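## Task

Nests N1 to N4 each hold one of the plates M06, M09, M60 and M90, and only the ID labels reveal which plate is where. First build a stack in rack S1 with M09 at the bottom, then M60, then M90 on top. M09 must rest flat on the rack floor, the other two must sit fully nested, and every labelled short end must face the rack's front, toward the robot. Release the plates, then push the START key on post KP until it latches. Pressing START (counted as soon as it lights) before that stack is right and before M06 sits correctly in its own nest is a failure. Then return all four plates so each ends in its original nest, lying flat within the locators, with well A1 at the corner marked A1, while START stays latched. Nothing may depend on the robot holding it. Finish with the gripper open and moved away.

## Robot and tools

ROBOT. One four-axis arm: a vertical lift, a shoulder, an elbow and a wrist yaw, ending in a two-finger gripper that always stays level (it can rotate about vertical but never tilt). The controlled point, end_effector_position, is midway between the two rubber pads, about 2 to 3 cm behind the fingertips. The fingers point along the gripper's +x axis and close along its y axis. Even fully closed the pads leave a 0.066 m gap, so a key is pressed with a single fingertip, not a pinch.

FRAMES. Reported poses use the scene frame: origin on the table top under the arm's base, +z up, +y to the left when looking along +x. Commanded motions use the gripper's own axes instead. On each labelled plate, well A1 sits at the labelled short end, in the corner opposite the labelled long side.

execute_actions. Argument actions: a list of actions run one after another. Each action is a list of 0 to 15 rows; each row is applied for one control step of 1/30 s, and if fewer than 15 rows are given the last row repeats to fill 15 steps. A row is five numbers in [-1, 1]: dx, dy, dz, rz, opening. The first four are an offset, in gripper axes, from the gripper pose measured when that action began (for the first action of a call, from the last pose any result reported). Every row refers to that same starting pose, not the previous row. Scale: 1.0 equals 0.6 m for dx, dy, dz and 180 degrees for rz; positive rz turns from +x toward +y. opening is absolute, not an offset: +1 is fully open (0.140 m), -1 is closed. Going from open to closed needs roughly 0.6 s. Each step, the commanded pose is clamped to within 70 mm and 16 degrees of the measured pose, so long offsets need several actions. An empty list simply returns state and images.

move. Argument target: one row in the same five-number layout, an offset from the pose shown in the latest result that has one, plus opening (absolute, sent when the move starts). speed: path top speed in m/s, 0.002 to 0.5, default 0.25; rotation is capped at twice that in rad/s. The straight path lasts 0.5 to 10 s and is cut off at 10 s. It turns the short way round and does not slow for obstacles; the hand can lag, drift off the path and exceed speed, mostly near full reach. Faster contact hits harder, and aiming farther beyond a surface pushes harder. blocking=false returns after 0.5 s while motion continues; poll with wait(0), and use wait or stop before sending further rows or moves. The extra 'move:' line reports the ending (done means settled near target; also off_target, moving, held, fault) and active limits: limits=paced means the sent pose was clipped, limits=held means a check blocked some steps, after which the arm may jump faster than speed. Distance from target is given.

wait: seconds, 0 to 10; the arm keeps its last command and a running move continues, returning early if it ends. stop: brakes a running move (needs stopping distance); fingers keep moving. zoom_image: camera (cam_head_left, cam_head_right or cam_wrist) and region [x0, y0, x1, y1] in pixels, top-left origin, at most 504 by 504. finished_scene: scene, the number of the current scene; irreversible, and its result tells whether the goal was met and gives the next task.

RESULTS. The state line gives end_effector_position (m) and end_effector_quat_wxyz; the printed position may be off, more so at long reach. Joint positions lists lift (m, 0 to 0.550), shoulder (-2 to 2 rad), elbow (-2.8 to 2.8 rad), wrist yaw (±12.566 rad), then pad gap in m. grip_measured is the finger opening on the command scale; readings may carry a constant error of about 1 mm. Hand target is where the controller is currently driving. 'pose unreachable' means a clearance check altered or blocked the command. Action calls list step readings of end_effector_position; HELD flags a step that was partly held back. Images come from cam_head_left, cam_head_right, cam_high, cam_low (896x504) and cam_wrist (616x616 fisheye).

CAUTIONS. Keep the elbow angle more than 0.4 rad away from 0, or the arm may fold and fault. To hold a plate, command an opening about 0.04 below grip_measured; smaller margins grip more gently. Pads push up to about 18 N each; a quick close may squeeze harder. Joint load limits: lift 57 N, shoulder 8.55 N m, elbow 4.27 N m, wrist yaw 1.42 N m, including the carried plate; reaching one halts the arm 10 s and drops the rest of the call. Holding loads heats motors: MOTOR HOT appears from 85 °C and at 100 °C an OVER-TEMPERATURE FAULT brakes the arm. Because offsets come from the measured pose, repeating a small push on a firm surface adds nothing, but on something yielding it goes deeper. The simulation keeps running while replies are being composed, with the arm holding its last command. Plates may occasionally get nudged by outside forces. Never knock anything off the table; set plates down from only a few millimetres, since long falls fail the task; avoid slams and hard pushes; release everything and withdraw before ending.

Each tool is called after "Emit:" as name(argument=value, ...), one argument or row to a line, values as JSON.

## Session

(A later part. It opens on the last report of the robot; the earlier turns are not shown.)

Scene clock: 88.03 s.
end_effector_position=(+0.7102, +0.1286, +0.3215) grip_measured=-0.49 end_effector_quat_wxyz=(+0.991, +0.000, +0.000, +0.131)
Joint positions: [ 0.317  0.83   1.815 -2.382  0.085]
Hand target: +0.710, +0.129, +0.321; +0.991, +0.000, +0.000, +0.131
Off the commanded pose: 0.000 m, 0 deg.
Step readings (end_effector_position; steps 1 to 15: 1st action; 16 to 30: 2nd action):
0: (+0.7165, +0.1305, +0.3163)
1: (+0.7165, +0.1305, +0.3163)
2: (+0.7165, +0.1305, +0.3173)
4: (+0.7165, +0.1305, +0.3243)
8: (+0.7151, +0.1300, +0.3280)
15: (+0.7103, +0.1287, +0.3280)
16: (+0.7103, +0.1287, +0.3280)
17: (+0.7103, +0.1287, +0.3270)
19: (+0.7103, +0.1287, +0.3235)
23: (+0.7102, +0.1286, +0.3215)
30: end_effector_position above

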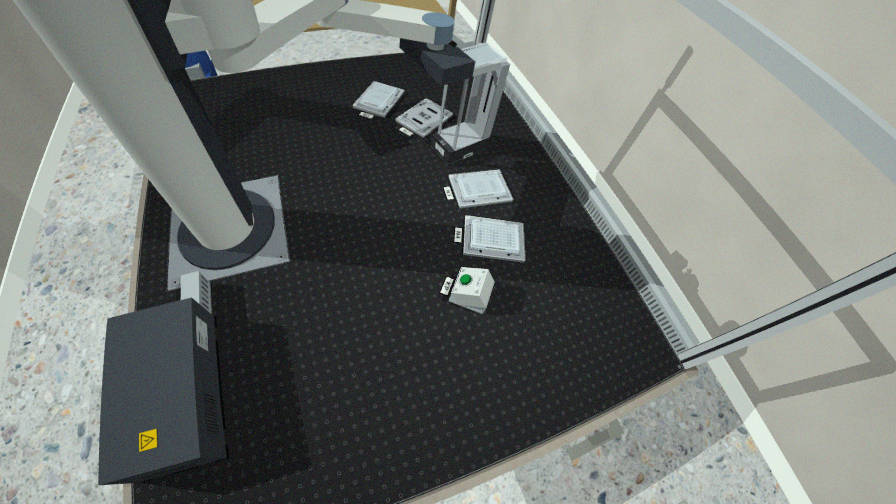

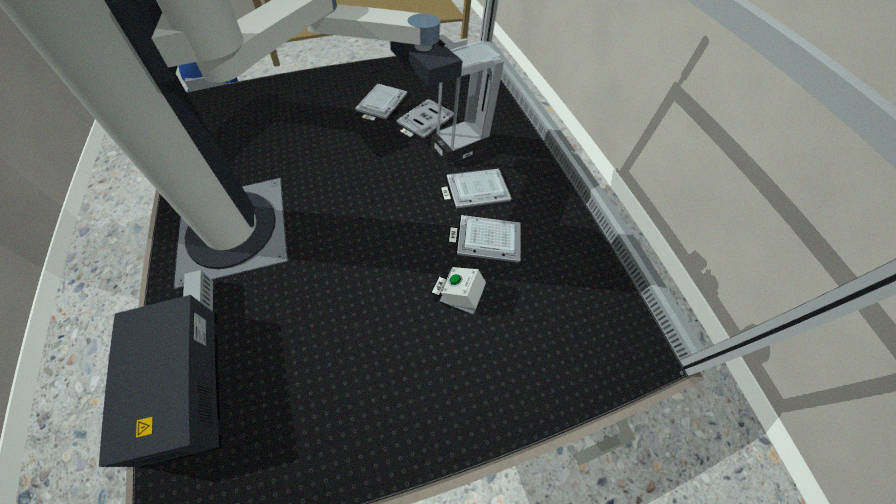

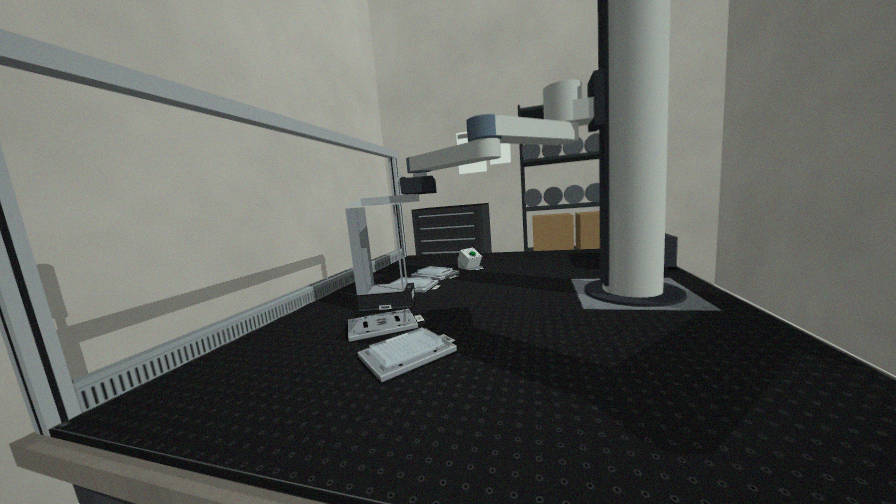

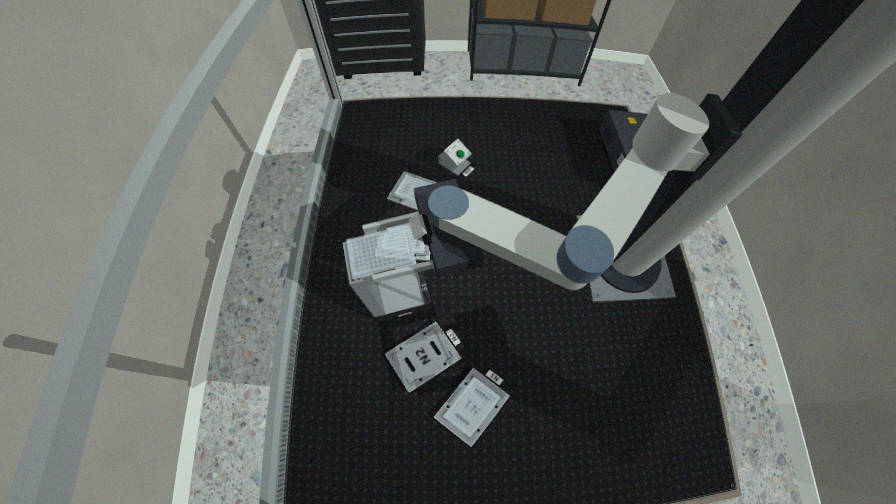

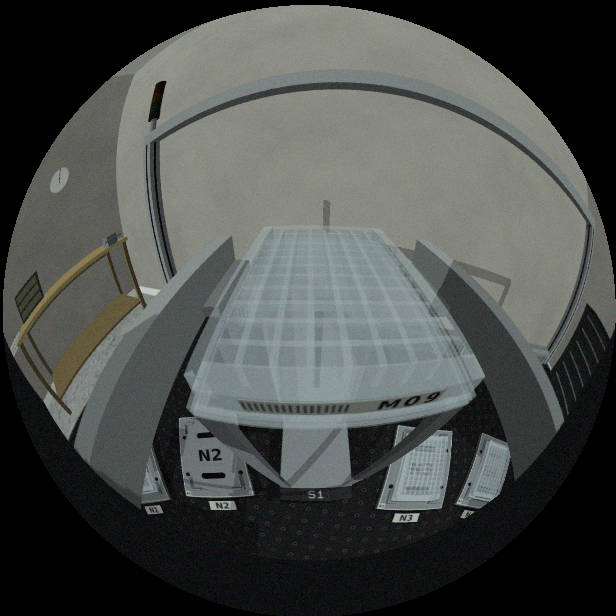

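Emit:
execute_actions(
  actions=[
    [[0,0,0.0075,0,-0.54],[0,0,0.0075,0,-0.54],[0,0,0.0075,0,-0.54],[0,0,0.0075,0,-0.54],[0,0,0.0075,0,-0.54],[0.0093,0.0007,0.0075,0,-0.54]],
    [[0,0,-0.004,0,-0.54],[0,0,-0.006,0,-0.54],[0,0,-0.008,0,-0.54],[0,0,-0.009,0,-0.54],[0,0,-0.010,0,-0.54],[0,0,-0.011,0,-0.54],[0,0,-0.012,0,-0.54],[0,0,-0.013,0,-0.54],[0,0,-0.014,0,-0.54]],
  ],
)

Emit:
zoom_image(
  camera="cam_wrist",
  region=[150,180,530,520],
)

Scene clock: 90.10 s.
end_effector_position=(+0.7155, +0.1306, +0.3176) grip_measured=-0.49 end_effector_quat_wxyz=(+0.991, +0.000, +0.000, +0.131)
Joint positions: [ 0.313  0.816  1.851 -2.403  0.085]
Hand target: +0.715, +0.131, +0.318; +0.991, +0.000, +0.000, +0.131
Off the commanded pose: 0.000 m, 0 deg.
Step readings (end_effector_position; steps 1 to 15: 1st action; 16 to 30: 2nd action):
0: (+0.7102, +0.1286, +0.3215)
1: (+0.7102, +0.1286, +0.3216)
2: (+0.7102, +0.1286, +0.3226)
4: (+0.7102, +0.1286, +0.3263)
8: (+0.7142, +0.1302, +0.3261)
15: (+0.7155, +0.1306, +0.3261)
16: (+0.7155, +0.1306, +0.3261)
17: (+0.7155, +0.1306, +0.3250)
19: (+0.7155, +0.1306, +0.3216)
23: (+0.7155, +0.1306, +0.3189)
30: end_effector_position above

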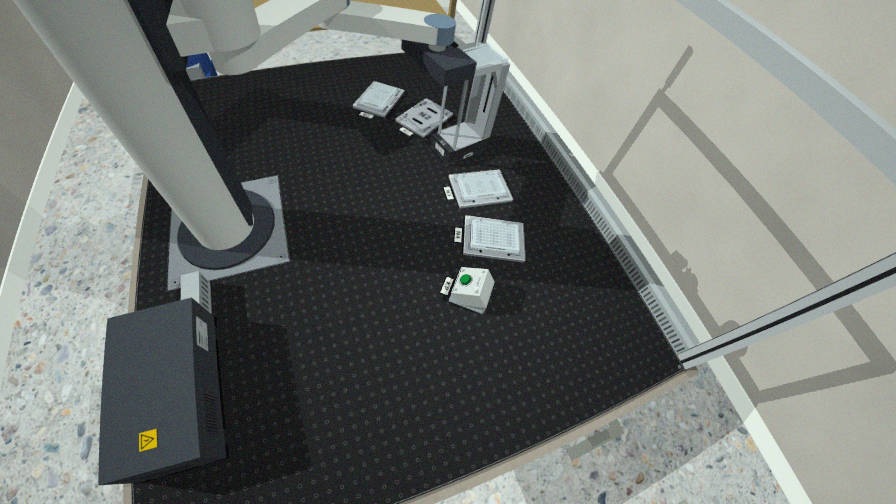

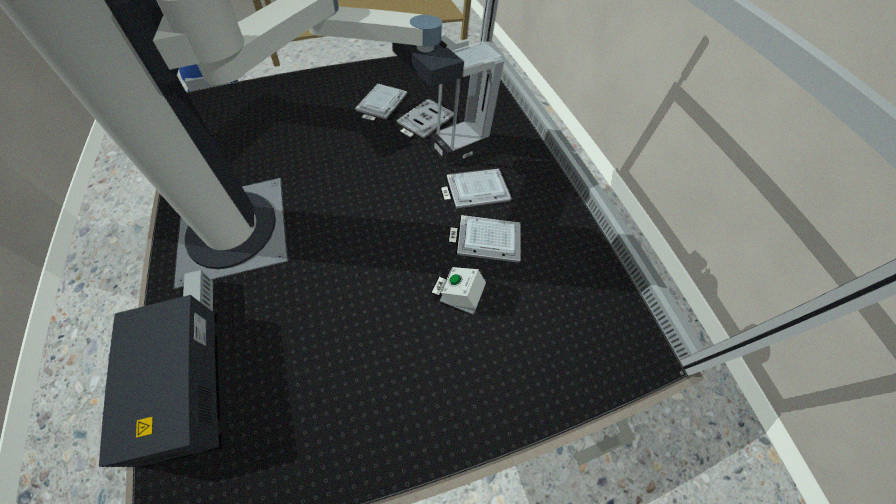

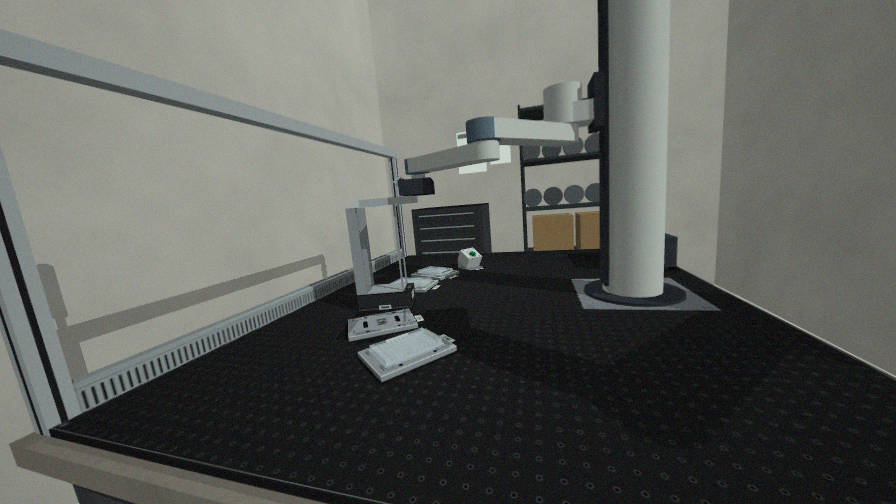

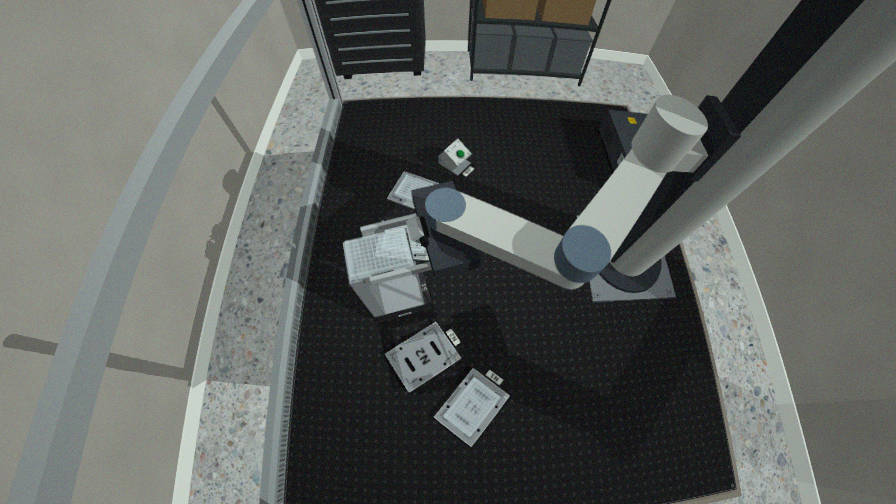

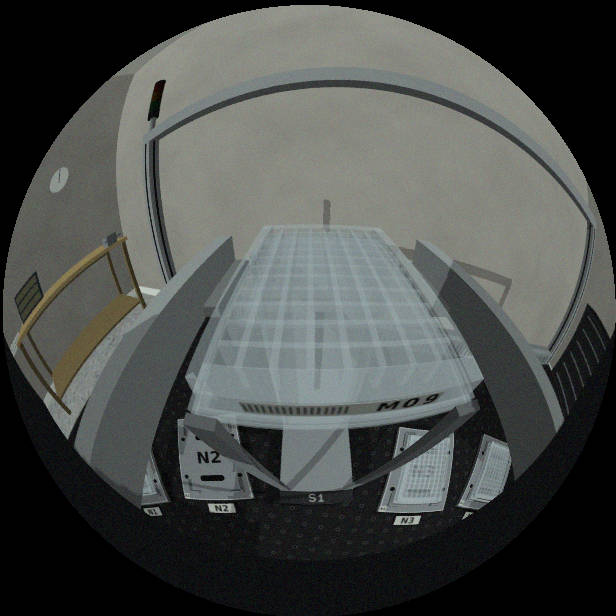

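Region (150, 180, 530, 520) of cam_wrist's 616x616 image, scaled by 1.326, with more detail than that image has; it fills the top 451 rows of this view, and the rest is white.

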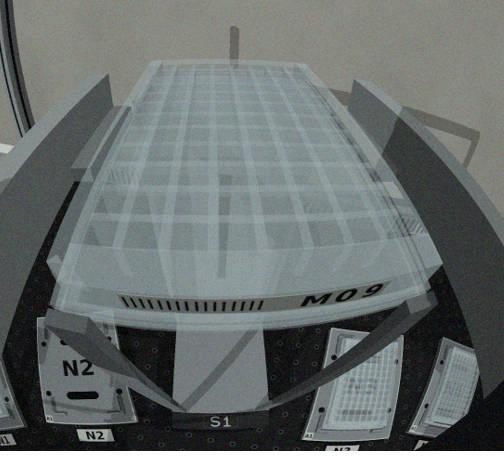

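Emit:
zoom_image(
  camera="cam_low",
  region=[335,225,395,300],
)

Emit:
zoom_image(
  camera="cam_head_right",
  region=[450,35,520,90],
)

Region (335, 225, 395, 300) of cam_low's 896x504 image, scaled by 6.720, with more detail than that image has; it fills the left 403 columns of this view, and the rest is white.

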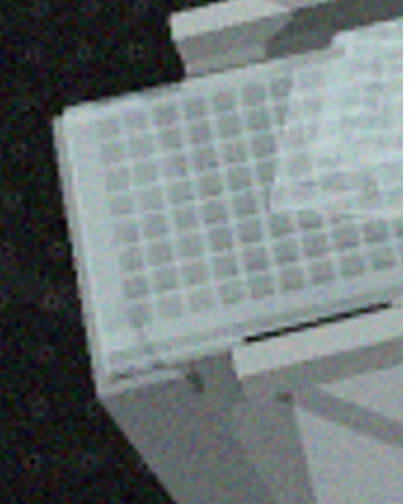

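Region (450, 35, 520, 90) of cam_head_right's 896x504 image, scaled by 7.200, with more detail than that image has; it fills the top 396 rows of this view, and the rest is white.

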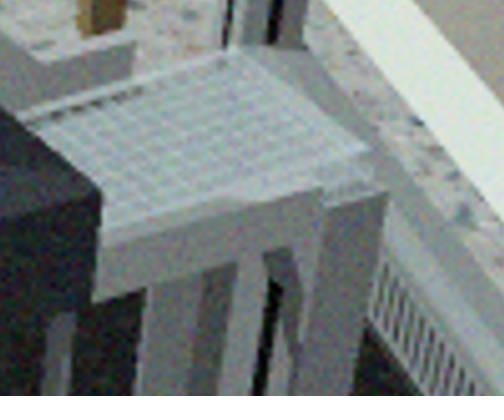

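Emit:
execute_actions(
  actions=[
    [[-0.0007,0,0,0,-0.54],[-0.0014,0,0,0,-0.54]],
    [[0,0,-0.001,0,-0.54],[0,0,-0.002,0,-0.54],[0,0,-0.003,0,-0.54],[0,0,-0.004,0,-0.54]],
  ],
)

Emit:
zoom_image(
  camera="cam_wrist",
  region=[150,180,530,520],
)

Scene clock: 94.83 s.
end_effector_position=(+0.7147, +0.1304, +0.3152) grip_measured=-0.49 end_effector_quat_wxyz=(+0.991, +0.000, +0.000, +0.131)
Joint positions: [ 0.31   0.818  1.846 -2.4    0.085]
Hand target: +0.715, +0.130, +0.315; +0.991, +0.000, +0.000, +0.131
Off the commanded pose: 0.000 m, 0 deg.
Step readings (end_effector_position; steps 1 to 15: 1st action; 16 to 30: 2nd action):
0: (+0.7155, +0.1306, +0.3176)
1: (+0.7154, +0.1306, +0.3176)
2: (+0.7151, +0.1304, +0.3176)
4: (+0.7147, +0.1303, +0.3176)
8: (+0.7147, +0.1303, +0.3176)
15: (+0.7147, +0.1303, +0.3176)
16: (+0.7147, +0.1303, +0.3176)
17: (+0.7147, +0.1304, +0.3171)
19: (+0.7147, +0.1304, +0.3159)
23: (+0.7147, +0.1304, +0.3152)
30: end_effector_position above

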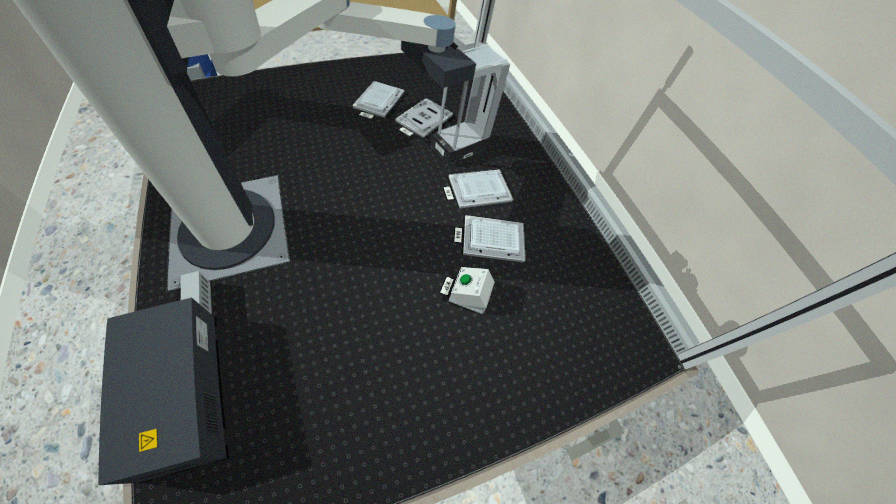

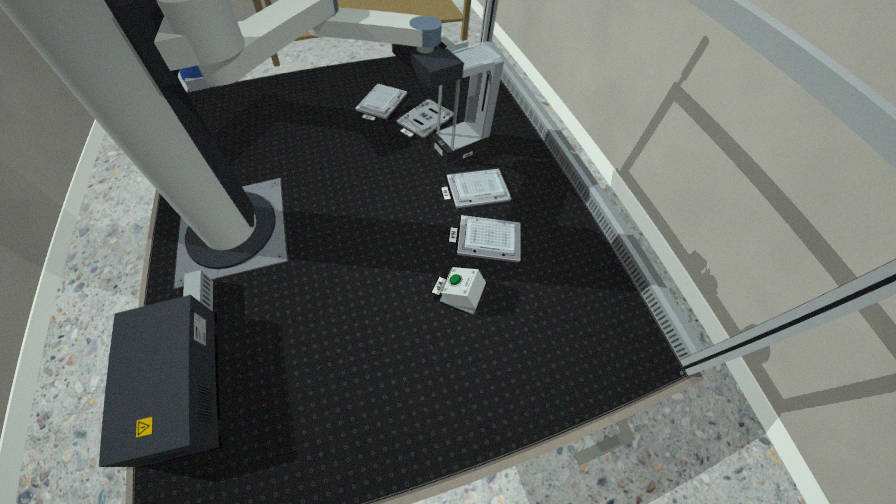

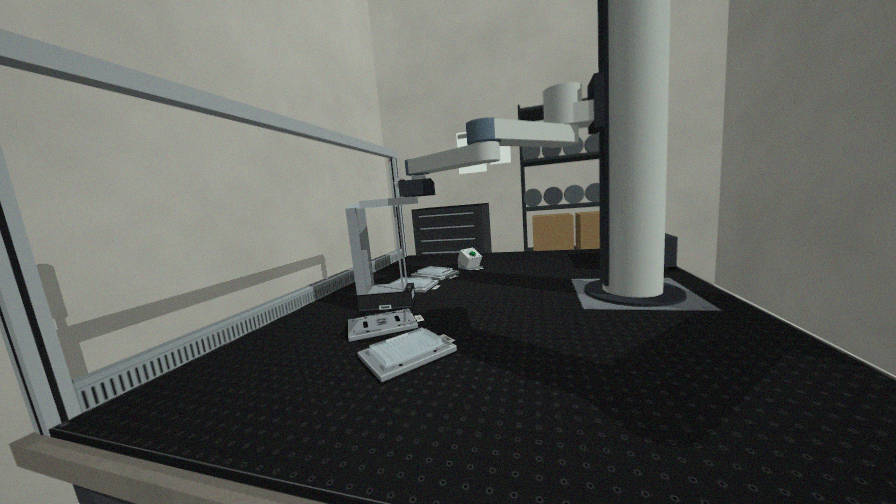

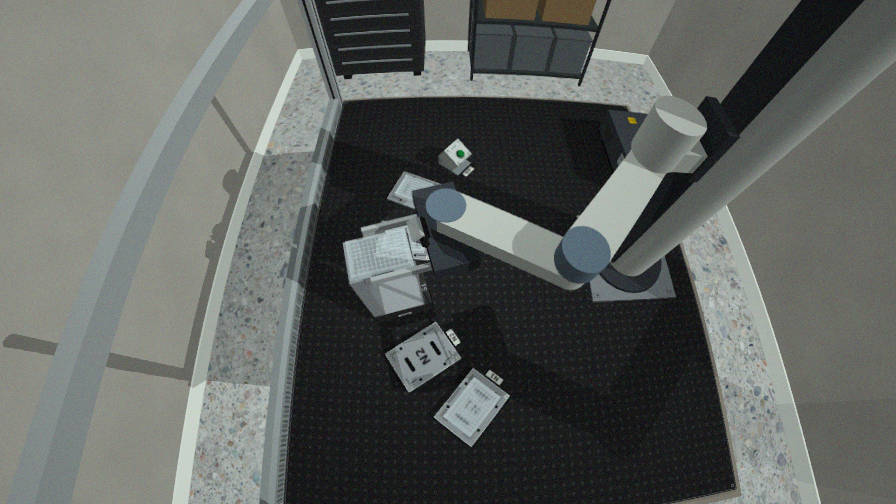

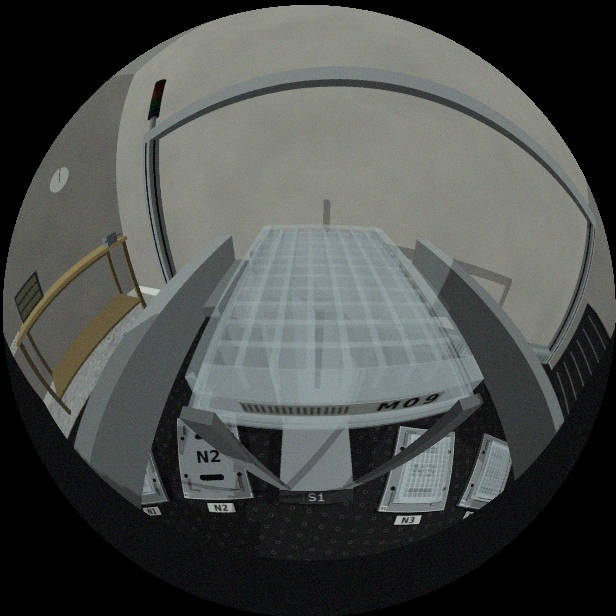

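Region (150, 180, 530, 520) of cam_wrist's 616x616 image, scaled by 1.326, with more detail than that image has; it fills the top 451 rows of this view, and the rest is white.

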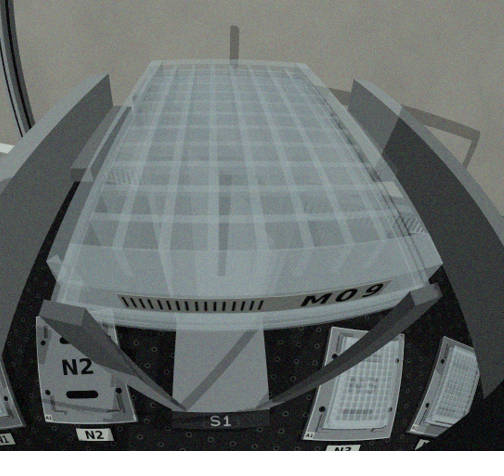

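Emit:
execute_actions(
  actions=[
    [[0,0,-0.001,0,-0.54],[0,0,-0.002,0,-0.54],[0,0,-0.003,0,-0.54],[0,0,-0.004,0,-0.54],[0,0,-0.005,0,-0.54]],
  ],
)

Emit:
zoom_image(
  camera="cam_wrist",
  region=[150,180,530,520],
)

Scene clock: 97.13 s.
end_effector_position=(+0.7147, +0.1304, +0.3121) grip_measured=-0.49 end_effector_quat_wxyz=(+0.991, +0.000, +0.000, +0.131)
Joint positions: [ 0.307  0.818  1.846 -2.4    0.085]
Hand target: +0.715, +0.130, +0.312; +0.991, +0.000, +0.000, +0.131
Off the commanded pose: 0.000 m, 0 deg.
Step readings (end_effector_position):
0: (+0.7147, +0.1304, +0.3152)
1: (+0.7147, +0.1304, +0.3152)
2: (+0.7147, +0.1304, +0.3147)
4: (+0.7147, +0.1304, +0.3134)
8: (+0.7147, +0.1304, +0.3121)
15: end_effector_position above

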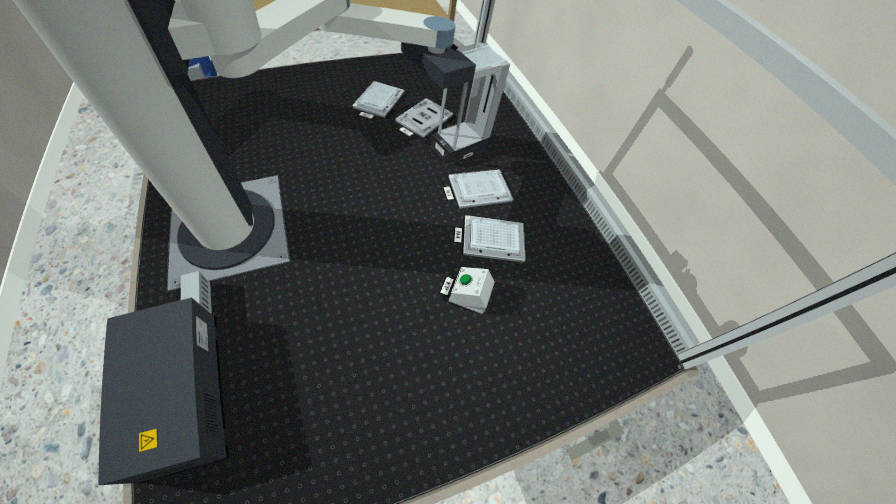

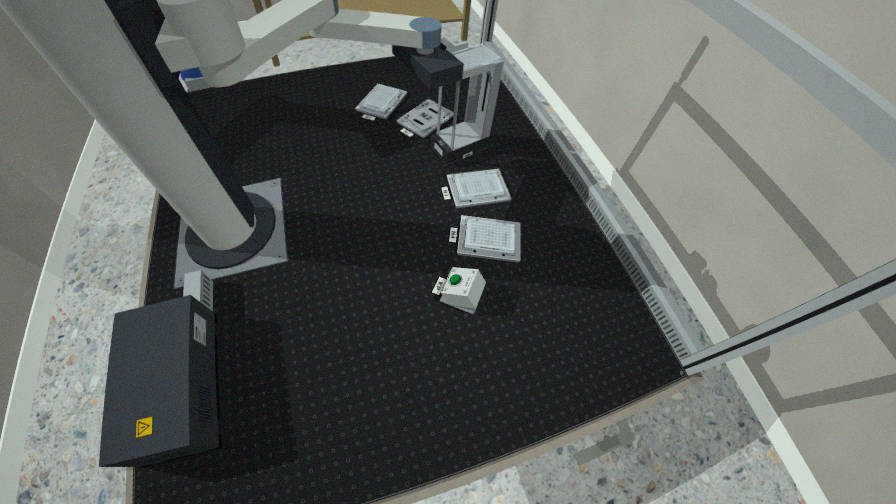

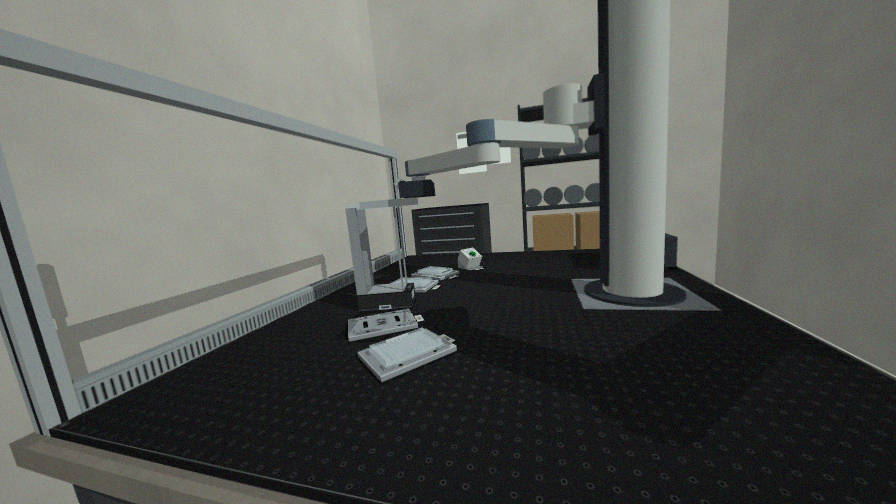

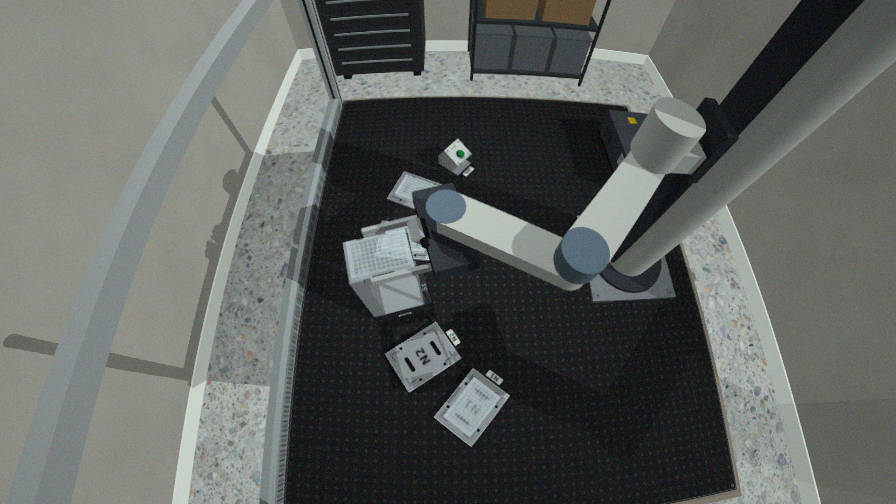

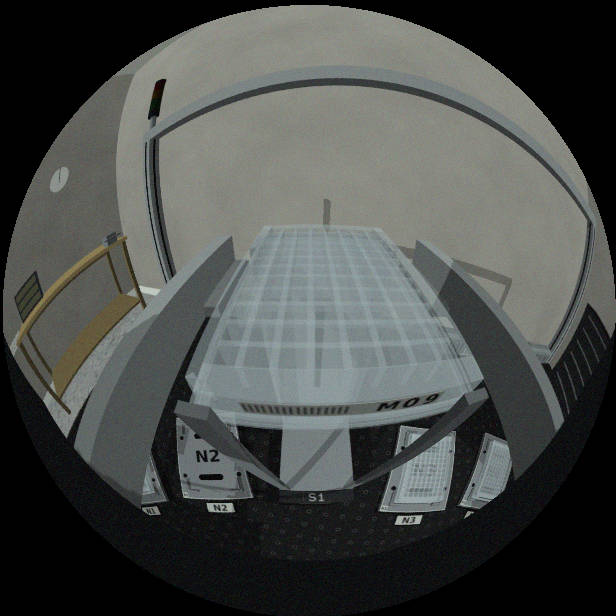

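Region (150, 180, 530, 520) of cam_wrist's 616x616 image, scaled by 1.326, with more detail than that image has; it fills the top 451 rows of this view, and the rest is white.

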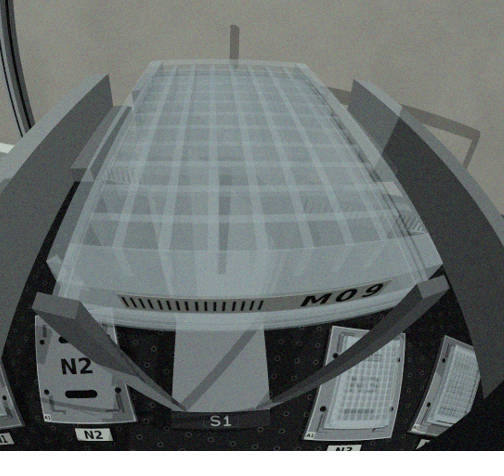

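Emit:
move(
  target=[0,0,-0.04,0,-0.54],
  speed=0.04,
)

Emit:
zoom_image(
  camera="cam_wrist",
  region=[150,180,530,520],
)

Scene clock: 98.30 s.
end_effector_position=(+0.7147, +0.1305, +0.2880) grip_measured=-0.49 end_effector_quat_wxyz=(+0.991, +0.000, +0.000, +0.131)
Joint positions: [ 0.283  0.818  1.846 -2.4    0.085]
Hand target: +0.715, +0.130, +0.288; +0.991, +0.000, +0.000, +0.131
Off the commanded pose: 0.000 m, 0 deg.
move: done

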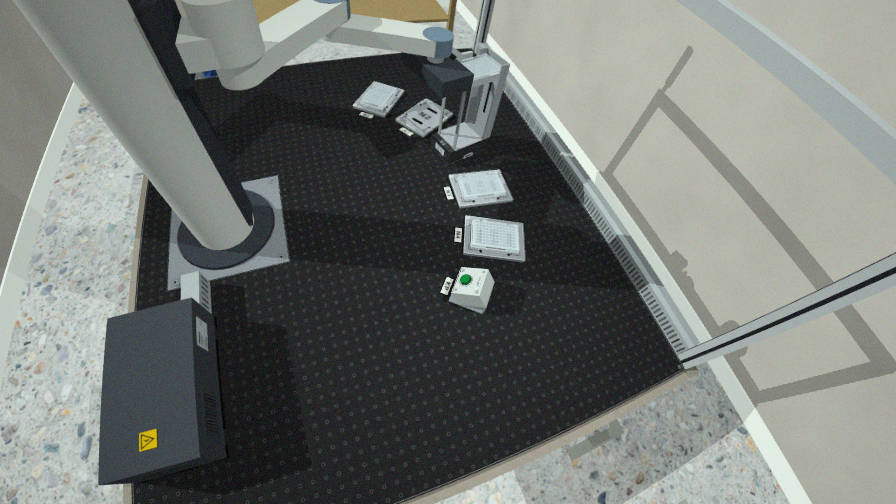

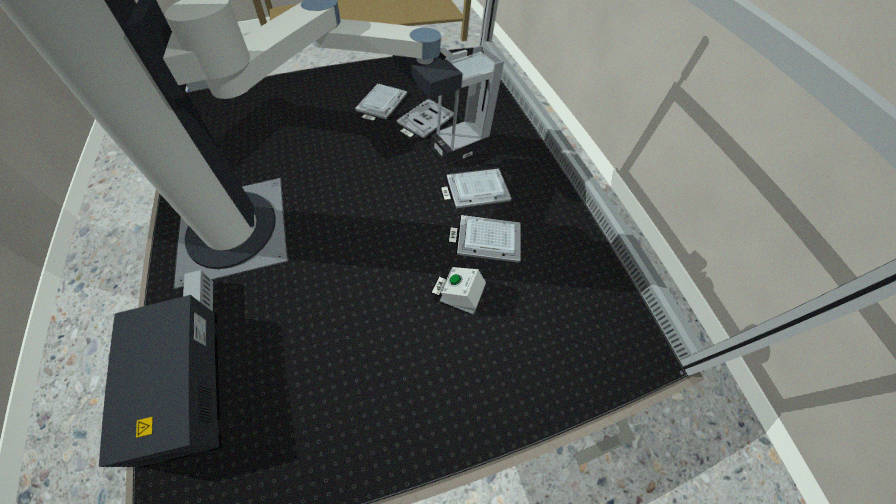

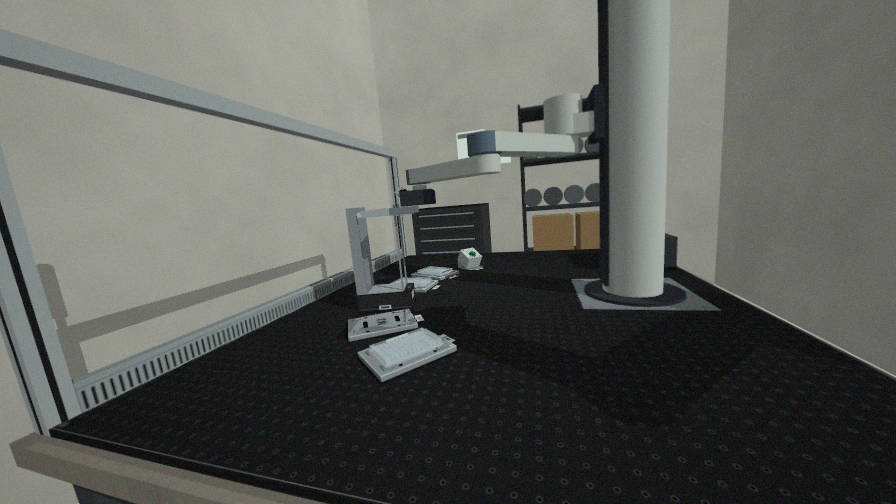

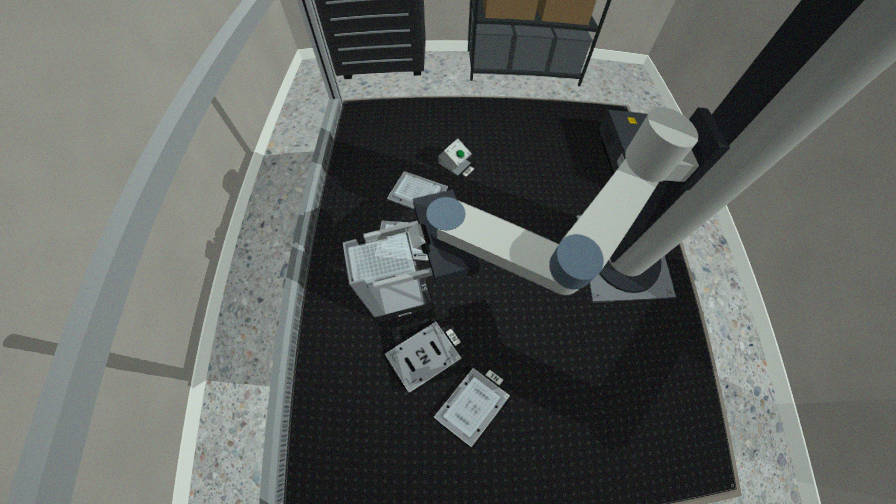

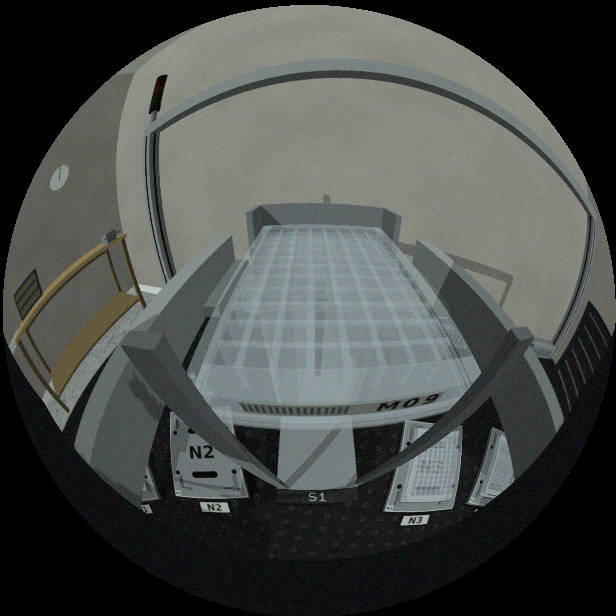

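Region (150, 180, 530, 520) of cam_wrist's 616x616 image, scaled by 1.326, with more detail than that image has; it fills the top 451 rows of this view, and the rest is white.

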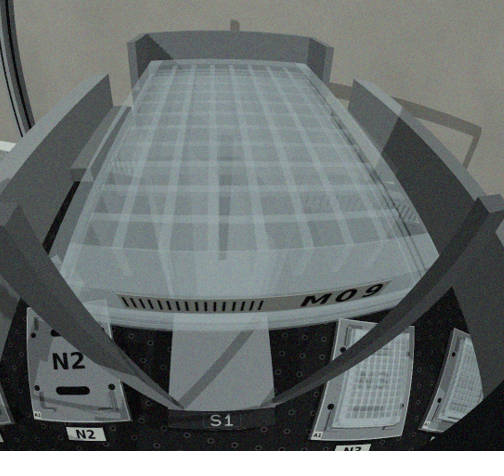

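Emit:
move(
  target=[0,0,-0.28,0,-0.54],
  speed=0.12,
)

Emit:
zoom_image(
  camera="cam_wrist",
  region=[150,180,530,520],
)

Scene clock: 101.73 s.
end_effector_position=(+0.7147, +0.1305, +0.1200) grip_measured=-0.49 end_effector_quat_wxyz=(+0.991, +0.000, +0.000, +0.132)
Joint positions: [ 0.115  0.818  1.846 -2.4    0.085]
Hand target: +0.715, +0.130, +0.120; +0.991, +0.000, +0.000, +0.131
Off the commanded pose: 0.000 m, 0 deg.
move: done

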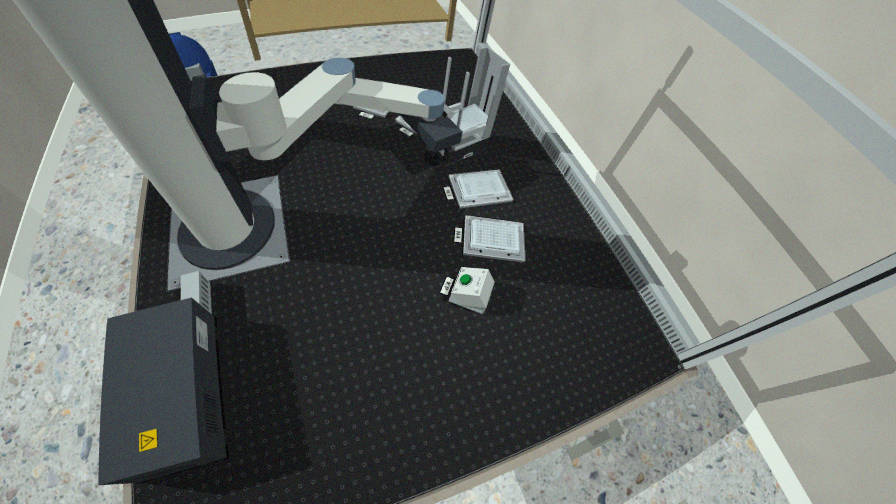

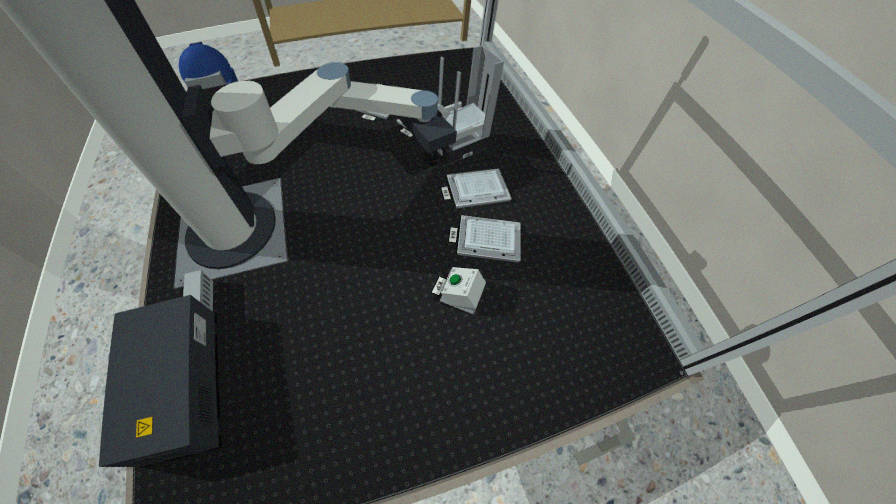

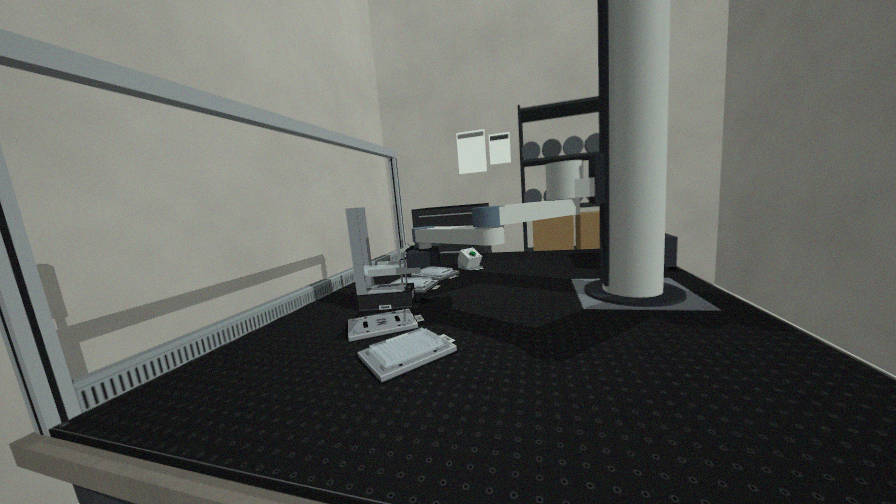

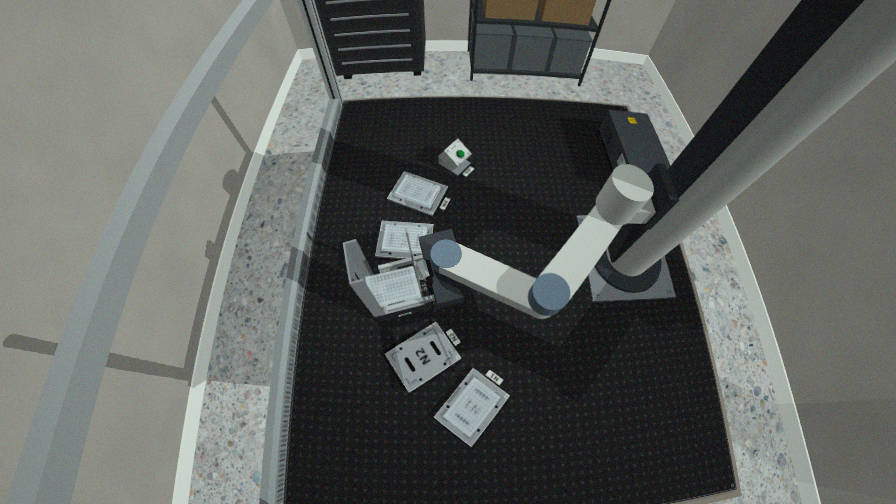

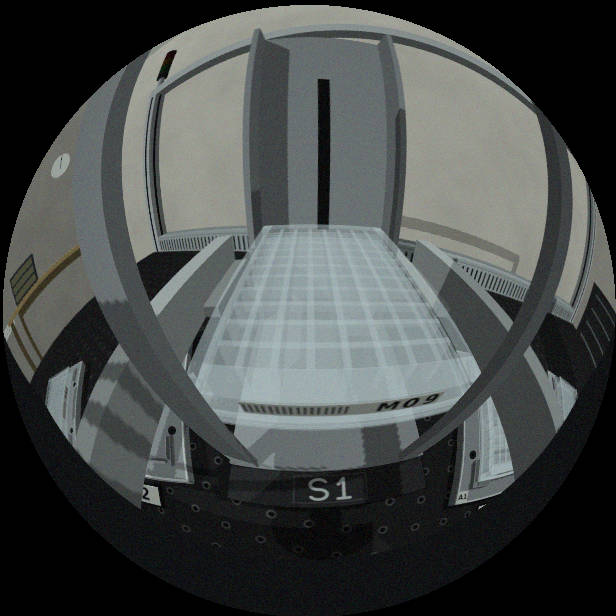

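Region (150, 180, 530, 520) of cam_wrist's 616x616 image, scaled by 1.326, with more detail than that image has; it fills the top 451 rows of this view, and the rest is white.

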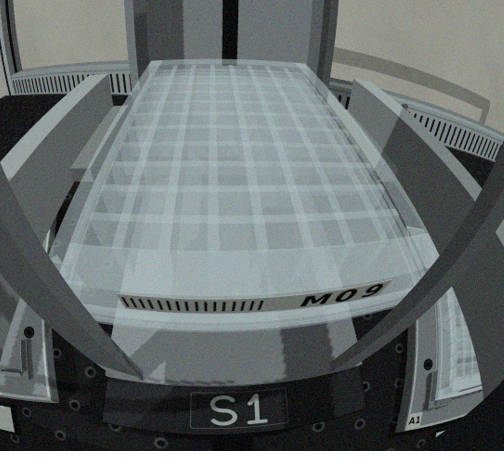

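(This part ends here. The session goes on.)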